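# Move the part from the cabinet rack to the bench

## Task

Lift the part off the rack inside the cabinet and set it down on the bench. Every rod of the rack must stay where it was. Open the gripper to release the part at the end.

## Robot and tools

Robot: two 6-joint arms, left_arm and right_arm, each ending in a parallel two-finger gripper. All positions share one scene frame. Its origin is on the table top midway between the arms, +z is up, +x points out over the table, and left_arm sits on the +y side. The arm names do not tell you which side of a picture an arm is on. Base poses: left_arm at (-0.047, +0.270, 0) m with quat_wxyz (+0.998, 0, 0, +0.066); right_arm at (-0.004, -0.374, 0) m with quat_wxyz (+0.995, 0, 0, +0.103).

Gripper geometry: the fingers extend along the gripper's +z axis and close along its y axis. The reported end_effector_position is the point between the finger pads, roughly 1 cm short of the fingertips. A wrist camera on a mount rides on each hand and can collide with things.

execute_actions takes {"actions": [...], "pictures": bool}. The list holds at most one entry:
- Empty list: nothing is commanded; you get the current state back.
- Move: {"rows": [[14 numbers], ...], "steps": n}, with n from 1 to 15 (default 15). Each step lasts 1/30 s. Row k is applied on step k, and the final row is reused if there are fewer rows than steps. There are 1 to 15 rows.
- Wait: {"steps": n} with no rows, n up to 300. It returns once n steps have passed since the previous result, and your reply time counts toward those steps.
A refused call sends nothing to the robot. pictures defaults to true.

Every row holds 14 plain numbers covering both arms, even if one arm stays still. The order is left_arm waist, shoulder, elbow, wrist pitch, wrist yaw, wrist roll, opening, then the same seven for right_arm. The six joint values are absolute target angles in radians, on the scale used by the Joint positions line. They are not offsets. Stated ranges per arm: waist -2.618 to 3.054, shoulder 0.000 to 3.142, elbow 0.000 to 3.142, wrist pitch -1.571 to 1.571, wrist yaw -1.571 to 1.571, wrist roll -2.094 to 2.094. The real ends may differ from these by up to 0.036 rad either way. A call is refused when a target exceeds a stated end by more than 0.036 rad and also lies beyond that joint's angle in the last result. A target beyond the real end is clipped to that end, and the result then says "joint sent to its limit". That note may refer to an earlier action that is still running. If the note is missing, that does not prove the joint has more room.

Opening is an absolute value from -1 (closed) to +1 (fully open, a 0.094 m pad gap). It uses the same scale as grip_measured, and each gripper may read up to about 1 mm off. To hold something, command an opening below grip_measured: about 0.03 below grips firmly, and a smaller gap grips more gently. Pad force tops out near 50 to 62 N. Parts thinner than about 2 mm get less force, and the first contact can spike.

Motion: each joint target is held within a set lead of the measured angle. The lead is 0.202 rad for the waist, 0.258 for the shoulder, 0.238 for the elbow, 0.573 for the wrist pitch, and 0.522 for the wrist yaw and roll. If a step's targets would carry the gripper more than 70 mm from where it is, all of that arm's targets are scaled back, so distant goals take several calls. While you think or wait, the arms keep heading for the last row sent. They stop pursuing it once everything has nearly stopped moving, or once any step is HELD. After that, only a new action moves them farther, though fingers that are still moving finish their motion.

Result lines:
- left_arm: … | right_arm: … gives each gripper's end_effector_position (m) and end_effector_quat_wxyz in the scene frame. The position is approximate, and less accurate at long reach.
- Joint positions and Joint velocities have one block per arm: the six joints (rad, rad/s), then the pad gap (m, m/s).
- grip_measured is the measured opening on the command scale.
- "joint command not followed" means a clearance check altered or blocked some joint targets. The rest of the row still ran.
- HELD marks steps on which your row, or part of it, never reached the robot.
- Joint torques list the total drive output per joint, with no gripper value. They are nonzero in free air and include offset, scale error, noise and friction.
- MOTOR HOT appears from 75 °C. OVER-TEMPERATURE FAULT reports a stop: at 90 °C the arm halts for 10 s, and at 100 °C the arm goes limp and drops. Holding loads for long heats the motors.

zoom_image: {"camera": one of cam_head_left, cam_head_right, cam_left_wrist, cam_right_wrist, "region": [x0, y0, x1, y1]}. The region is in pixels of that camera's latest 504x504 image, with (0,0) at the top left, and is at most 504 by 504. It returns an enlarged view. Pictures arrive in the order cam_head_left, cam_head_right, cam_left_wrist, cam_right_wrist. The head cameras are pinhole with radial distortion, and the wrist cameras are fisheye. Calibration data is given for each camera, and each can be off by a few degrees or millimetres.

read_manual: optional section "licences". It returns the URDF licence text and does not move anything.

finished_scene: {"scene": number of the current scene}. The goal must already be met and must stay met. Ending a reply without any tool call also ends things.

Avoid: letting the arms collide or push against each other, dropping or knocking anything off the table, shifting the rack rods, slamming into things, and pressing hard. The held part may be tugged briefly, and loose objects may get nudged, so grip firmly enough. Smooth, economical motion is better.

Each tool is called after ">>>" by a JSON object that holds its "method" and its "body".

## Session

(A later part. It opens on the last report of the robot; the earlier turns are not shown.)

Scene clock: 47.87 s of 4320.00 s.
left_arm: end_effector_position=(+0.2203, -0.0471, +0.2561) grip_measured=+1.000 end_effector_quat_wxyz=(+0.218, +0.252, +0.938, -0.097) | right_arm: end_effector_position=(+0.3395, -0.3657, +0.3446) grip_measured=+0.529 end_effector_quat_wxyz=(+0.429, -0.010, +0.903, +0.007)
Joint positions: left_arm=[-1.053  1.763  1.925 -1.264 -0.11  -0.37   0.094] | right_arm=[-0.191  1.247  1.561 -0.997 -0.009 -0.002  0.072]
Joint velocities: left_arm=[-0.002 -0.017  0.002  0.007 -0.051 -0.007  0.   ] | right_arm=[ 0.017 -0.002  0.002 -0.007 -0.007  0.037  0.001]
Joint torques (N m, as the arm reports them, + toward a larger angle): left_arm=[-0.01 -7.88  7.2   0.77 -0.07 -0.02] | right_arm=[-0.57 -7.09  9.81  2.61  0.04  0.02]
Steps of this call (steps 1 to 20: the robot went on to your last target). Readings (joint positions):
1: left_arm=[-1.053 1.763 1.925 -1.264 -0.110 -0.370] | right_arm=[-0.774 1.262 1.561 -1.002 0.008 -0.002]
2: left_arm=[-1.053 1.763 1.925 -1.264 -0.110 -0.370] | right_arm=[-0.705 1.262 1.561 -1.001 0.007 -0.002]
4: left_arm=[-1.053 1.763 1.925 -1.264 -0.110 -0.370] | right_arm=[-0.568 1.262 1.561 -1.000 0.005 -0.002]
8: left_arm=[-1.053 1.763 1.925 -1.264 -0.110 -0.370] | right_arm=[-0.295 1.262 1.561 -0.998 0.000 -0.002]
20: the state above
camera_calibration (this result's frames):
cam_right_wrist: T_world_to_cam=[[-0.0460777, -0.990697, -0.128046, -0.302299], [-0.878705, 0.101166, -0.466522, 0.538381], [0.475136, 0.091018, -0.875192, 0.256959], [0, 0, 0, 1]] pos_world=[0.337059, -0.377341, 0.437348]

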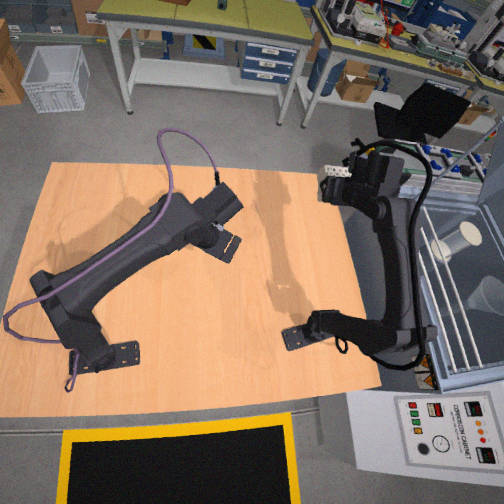

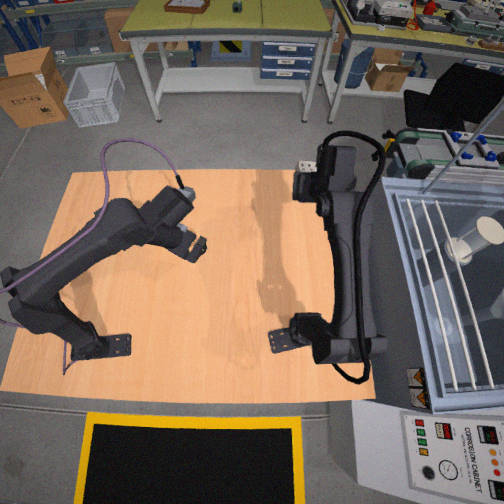

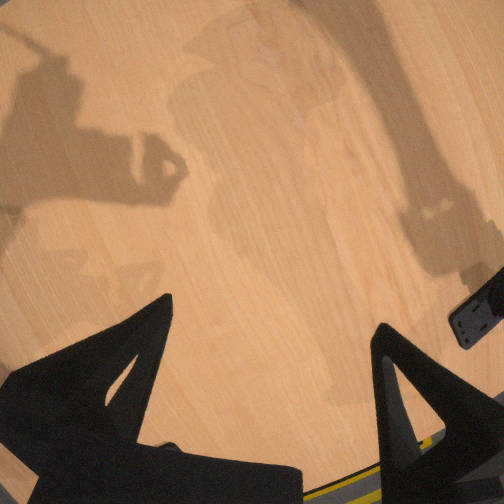

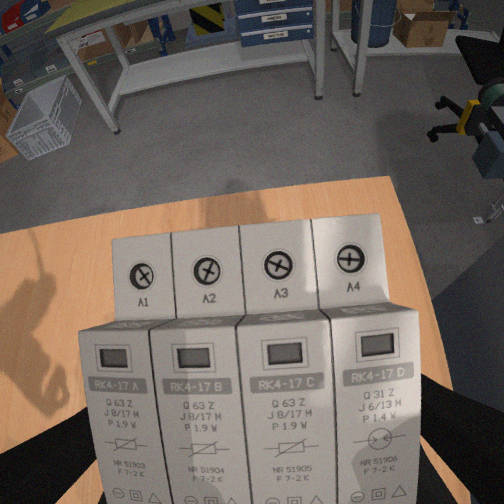

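>>> {"method": "execute_actions", "body": {"actions": [{"rows": [[-1.053, 1.763, 1.925, -1.264, -0.11, -0.37, 1, 0.0, 1.42, 0.82, -0.42, 0, 0, 0.47]], "steps": 15}], "pictures": false}}

>>> {"method": "execute_actions", "body": {"actions": [{"steps": 30}]}}

Scene clock: 51.40 s of 4320.00 s.
left_arm: end_effector_position=(+0.2203, -0.0471, +0.2561) grip_measured=+1.000 end_effector_quat_wxyz=(+0.218, +0.252, +0.938, -0.097) | right_arm: end_effector_position=(+0.2899, -0.3108, +0.0343) grip_measured=+0.520 end_effector_quat_wxyz=(+0.163, -0.104, +0.981, +0.018)
Joint positions: left_arm=[-1.053  1.763  1.925 -1.264 -0.11  -0.37   0.094] | right_arm=[-0.001  1.472  0.773 -0.543 -0.003 -0.004  0.071]
Joint velocities: left_arm=[-0.007 -0.002  0.002  0.066 -0.037 -0.007  0.   ] | right_arm=[-0.002 -0.193 -0.007  0.11  -0.051 -0.037  0.001]
Joint torques (N m, as the arm reports them, + toward a larger angle): left_arm=[-0.01 -7.87  7.2   0.77 -0.07 -0.01] | right_arm=[ 0.   -8.59  8.78  2.02  0.    0.06]
Steps of this call (steps 1 to 30: the robot went on to your last target; steps 31 to 90: nothing new was sent; then 0.03 s passed at rest; steps 91 to 105: all 15 steps of this action). Readings (joint positions):
91: left_arm=[-1.053 1.763 1.925 -1.264 -0.110 -0.370] | right_arm=[-0.178 1.251 1.540 -0.969 0.006 -0.001]
92: left_arm=[-1.053 1.763 1.925 -1.264 -0.110 -0.370] | right_arm=[-0.155 1.253 1.508 -0.917 0.017 -0.001]
94: left_arm=[-1.053 1.763 1.925 -1.264 -0.110 -0.370] | right_arm=[-0.101 1.288 1.427 -0.812 0.017 -0.001]
98: left_arm=[-1.053 1.763 1.925 -1.264 -0.110 -0.370] | right_arm=[-0.023 1.392 1.185 -0.602 0.004 -0.001]
105: the state above

Scene clock: 52.40 s of 4320.00 s.
left_arm: end_effector_position=(+0.2203, -0.0471, +0.2561) grip_measured=+1.000 end_effector_quat_wxyz=(+0.218, +0.252, +0.938, -0.097) | right_arm: end_effector_position=(+0.3033, -0.3081, +0.0421) grip_measured=+0.520 end_effector_quat_wxyz=(+0.195, -0.104, +0.975, +0.021)
Joint positions: left_arm=[-1.053  1.763  1.925 -1.264 -0.11  -0.37   0.094] | right_arm=[-0.001  1.462  0.773 -0.488 -0.002 -0.004  0.071]
Joint velocities: left_arm=[ 0.007 -0.007 -0.002 -0.022 -0.007 -0.066  0.   ] | right_arm=[-0.007 -0.012 -0.007  0.007  0.007 -0.081 -0.   ]
Joint torques (N m, as the arm reports them, + toward a larger angle): left_arm=[ 0.   -7.89  7.18  0.77 -0.07 -0.01] | right_arm=[ 0.06 -8.82  8.87  1.63  0.01  0.05]
Steps of this call (steps 1 to 30: the robot went on to your last target). Readings (joint positions):
1: left_arm=[-1.053 1.763 1.925 -1.264 -0.110 -0.370] | right_arm=[-0.001 1.467 0.773 -0.533 -0.002 -0.004]
2: left_arm=[-1.053 1.763 1.925 -1.264 -0.110 -0.370] | right_arm=[-0.001 1.463 0.773 -0.521 -0.002 -0.004]
4: left_arm=[-1.053 1.763 1.925 -1.264 -0.110 -0.370] | right_arm=[-0.001 1.462 0.773 -0.500 -0.002 -0.004]
8: left_arm=[-1.053 1.763 1.925 -1.264 -0.110 -0.370] | right_arm=[-0.001 1.462 0.773 -0.488 -0.002 -0.004]
30: the state above
All arms were judged still, so your last target was given up. Only a new action makes them travel on or press farther. Fingers that are still opening or closing keep moving.
camera_calibration (this result's frames):
cam_right_wrist: T_world_to_cam=[[0.0902726, -0.993025, -0.0758387, -0.329907], [-0.995864, -0.090792, 0.0034214, 0.316181], [-0.0102831, 0.0752162, -0.997114, 0.151668], [0, 0, 0, 1]] pos_world=[0.346215, -0.310308, 0.125129]

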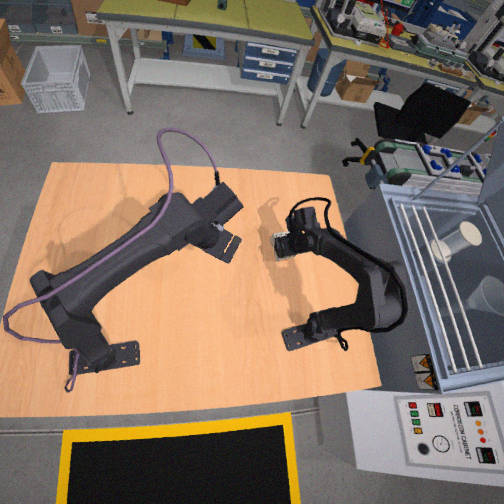

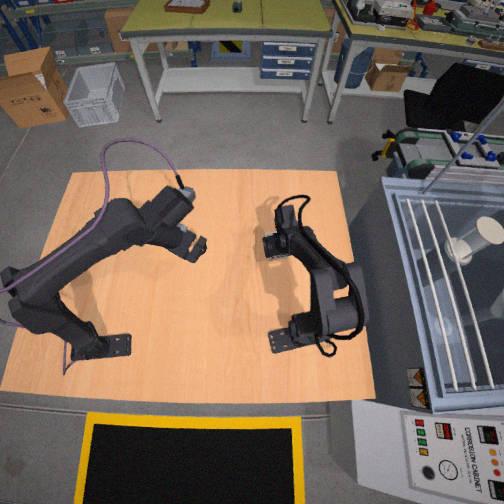

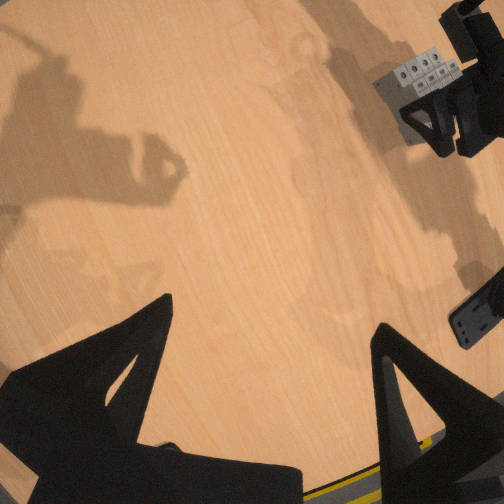

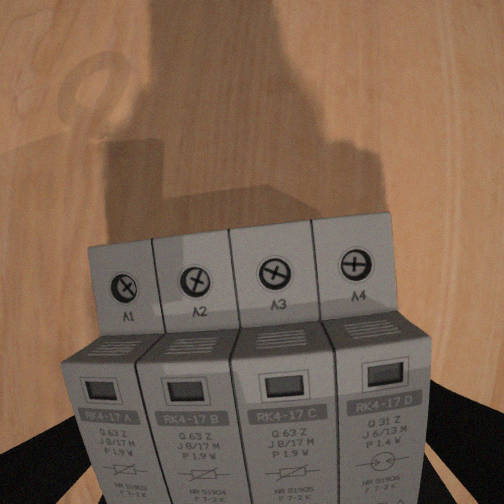

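>>> {"method": "execute_actions", "body": {"actions": [{"rows": [[-1.053, 1.763, 1.925, -1.264, -0.11, -0.37, 1, 0.0, 1.44, 0.79, -0.46, 0, 0, 1]], "steps": 15}], "pictures": false}}

>>> {"method": "execute_actions", "body": {"actions": [{"rows": [[-1.053, 1.763, 1.925, -1.264, -0.11, -0.37, 1, 0.0, 1.35, 1.05, -0.75, 0, 0, 1]], "steps": 15}], "pictures": false}}

>>> {"method": "execute_actions", "body": {"actions": [{"steps": 15}]}}

Scene clock: 54.93 s of 4320.00 s.
left_arm: end_effector_position=(+0.2203, -0.0471, +0.2561) grip_measured=+1.000 end_effector_quat_wxyz=(+0.218, +0.252, +0.938, -0.097) | right_arm: end_effector_position=(+0.3049, -0.3078, +0.0428) grip_measured=+1.000 end_effector_quat_wxyz=(+0.198, -0.103, +0.974, +0.021)
Joint positions: left_arm=[-1.053  1.763  1.925 -1.264 -0.11  -0.37   0.094] | right_arm=[-0.001  1.462  0.773 -0.48  -0.002 -0.004  0.094]
Joint velocities: left_arm=[-0.012  0.007  0.007  0.007 -0.022 -0.007  0.   ] | right_arm=[-0.007  0.007  0.002  0.037 -0.037  0.007  0.   ]
Joint torques (N m, as the arm reports them, + toward a larger angle): left_arm=[-0.02 -7.87  7.2   0.78 -0.07 -0.02] | right_arm=[ 0.09 -7.25  6.75  1.17  0.    0.05]
Steps of this call (steps 1 to 61: nothing new was sent; steps 62 to 76: all 15 steps of this action). Readings (joint positions):
62: left_arm=[-1.053 1.763 1.925 -1.264 -0.110 -0.370] | right_arm=[-0.001 1.462 0.773 -0.488 -0.002 -0.004]
63: left_arm=[-1.053 1.763 1.925 -1.264 -0.110 -0.370] | right_arm=[-0.001 1.462 0.773 -0.485 -0.002 -0.004]
65: left_arm=[-1.053 1.763 1.925 -1.264 -0.110 -0.370] | right_arm=[-0.001 1.462 0.773 -0.481 -0.002 -0.004]
69: left_arm=[-1.053 1.763 1.925 -1.264 -0.110 -0.370] | right_arm=[-0.001 1.462 0.773 -0.480 -0.002 -0.004]
76: the state above

Scene clock: 55.43 s of 4320.00 s.
left_arm: end_effector_position=(+0.2203, -0.0471, +0.2561) grip_measured=+1.000 end_effector_quat_wxyz=(+0.218, +0.252, +0.938, -0.097) | right_arm: end_effector_position=(+0.3325, -0.3020, +0.1497) grip_measured=+1.000 end_effector_quat_wxyz=(+0.271, -0.102, +0.957, +0.028)
Joint positions: left_arm=[-1.053  1.763  1.925 -1.264 -0.11  -0.37   0.094] | right_arm=[-0.001  1.348  1.049 -0.72  -0.002 -0.004  0.094]
Joint velocities: left_arm=[ 0.002  0.022 -0.007 -0.022 -0.007 -0.022  0.   ] | right_arm=[ 0.002 -0.017 -0.012 -0.183  0.022  0.037  0.   ]
Joint torques (N m, as the arm reports them, + toward a larger angle): left_arm=[ 0.   -7.86  7.18  0.78 -0.07 -0.02] | right_arm=[ 0.1  -5.    6.17  1.19  0.    0.05]
Steps of this call (steps 1 to 15: all 15 steps of this action). Readings (joint positions):
1: left_arm=[-1.053 1.763 1.925 -1.264 -0.110 -0.370] | right_arm=[-0.001 1.459 0.799 -0.527 -0.002 -0.004]
2: left_arm=[-1.053 1.763 1.925 -1.264 -0.110 -0.370] | right_arm=[-0.001 1.456 0.839 -0.588 -0.002 -0.004]
4: left_arm=[-1.053 1.763 1.925 -1.264 -0.110 -0.370] | right_arm=[-0.001 1.431 0.934 -0.651 -0.002 -0.004]
8: left_arm=[-1.053 1.763 1.925 -1.264 -0.110 -0.370] | right_arm=[-0.001 1.360 1.044 -0.666 -0.002 -0.004]
15: the state above

Scene clock: 55.93 s of 4320.00 s.
left_arm: end_effector_position=(+0.2203, -0.0471, +0.2561) grip_measured=+1.000 end_effector_quat_wxyz=(+0.218, +0.252, +0.938, -0.097) | right_arm: end_effector_position=(+0.3286, -0.3028, +0.1472) grip_measured=+1.000 end_effector_quat_wxyz=(+0.262, -0.102, +0.959, +0.027)
Joint positions: left_arm=[-1.053  1.763  1.925 -1.264 -0.11  -0.37   0.094] | right_arm=[-0.001  1.348  1.049 -0.739 -0.002 -0.004  0.094]
Joint velocities: left_arm=[-0.002 -0.002 -0.007 -0.007 -0.022  0.007  0.   ] | right_arm=[ 0.012 -0.012  0.007 -0.037  0.081 -0.037  0.   ]
Joint torques (N m, as the arm reports them, + toward a larger angle): left_arm=[-0.01 -7.87  7.17  0.78 -0.06 -0.02] | right_arm=[ 0.04 -4.96  6.17  1.1   0.    0.06]
Steps of this call (steps 1 to 15: the robot went on to your last target). Readings (joint positions):
1: left_arm=[-1.053 1.763 1.925 -1.264 -0.110 -0.370] | right_arm=[-0.001 1.348 1.049 -0.725 -0.002 -0.004]
2: left_arm=[-1.053 1.763 1.925 -1.264 -0.110 -0.370] | right_arm=[-0.001 1.348 1.049 -0.728 -0.002 -0.004]
4: left_arm=[-1.053 1.763 1.925 -1.264 -0.110 -0.370] | right_arm=[-0.001 1.348 1.049 -0.733 -0.002 -0.004]
8: left_arm=[-1.053 1.763 1.925 -1.264 -0.110 -0.370] | right_arm=[-0.001 1.348 1.049 -0.737 -0.002 -0.004]
15: the state above
camera_calibration (this result's frames):
cam_right_wrist: T_world_to_cam=[[0.101448, -0.990692, -0.0907634, -0.319787], [-0.986979, -0.0887788, -0.134133, 0.359442], [0.124827, 0.103189, -0.986798, 0.218913], [0, 0, 0, 1]] pos_world=[0.359877, -0.307488, 0.235211]

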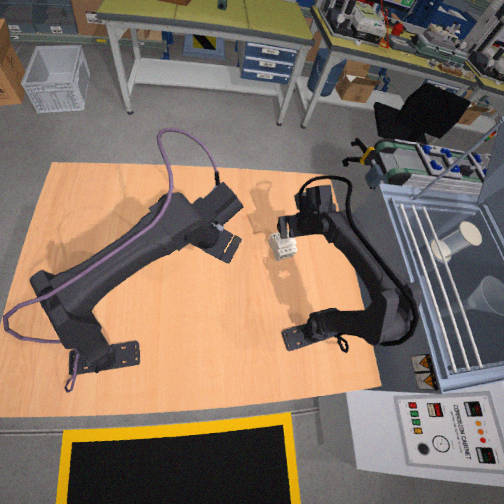

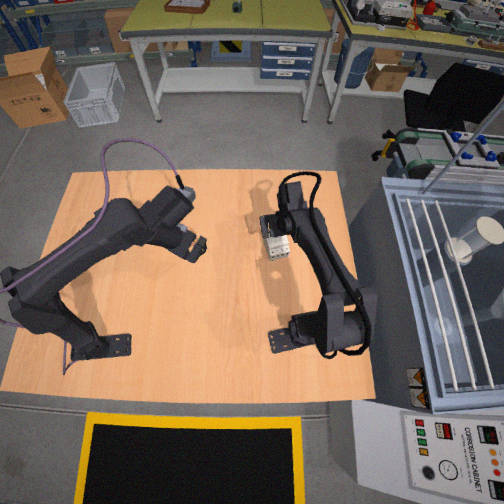

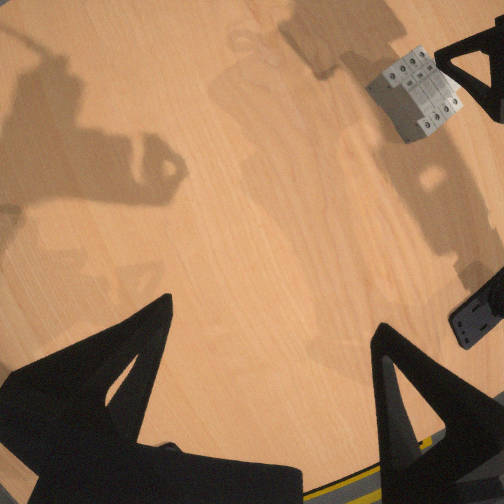

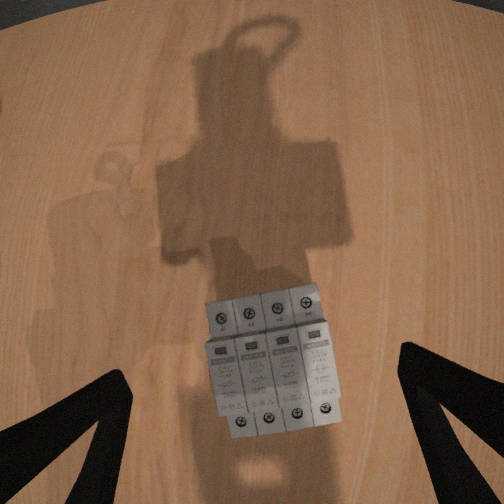

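>>> {"method": "finished_scene", "body": {"scene": 1}}

The scene is finished: the task was done.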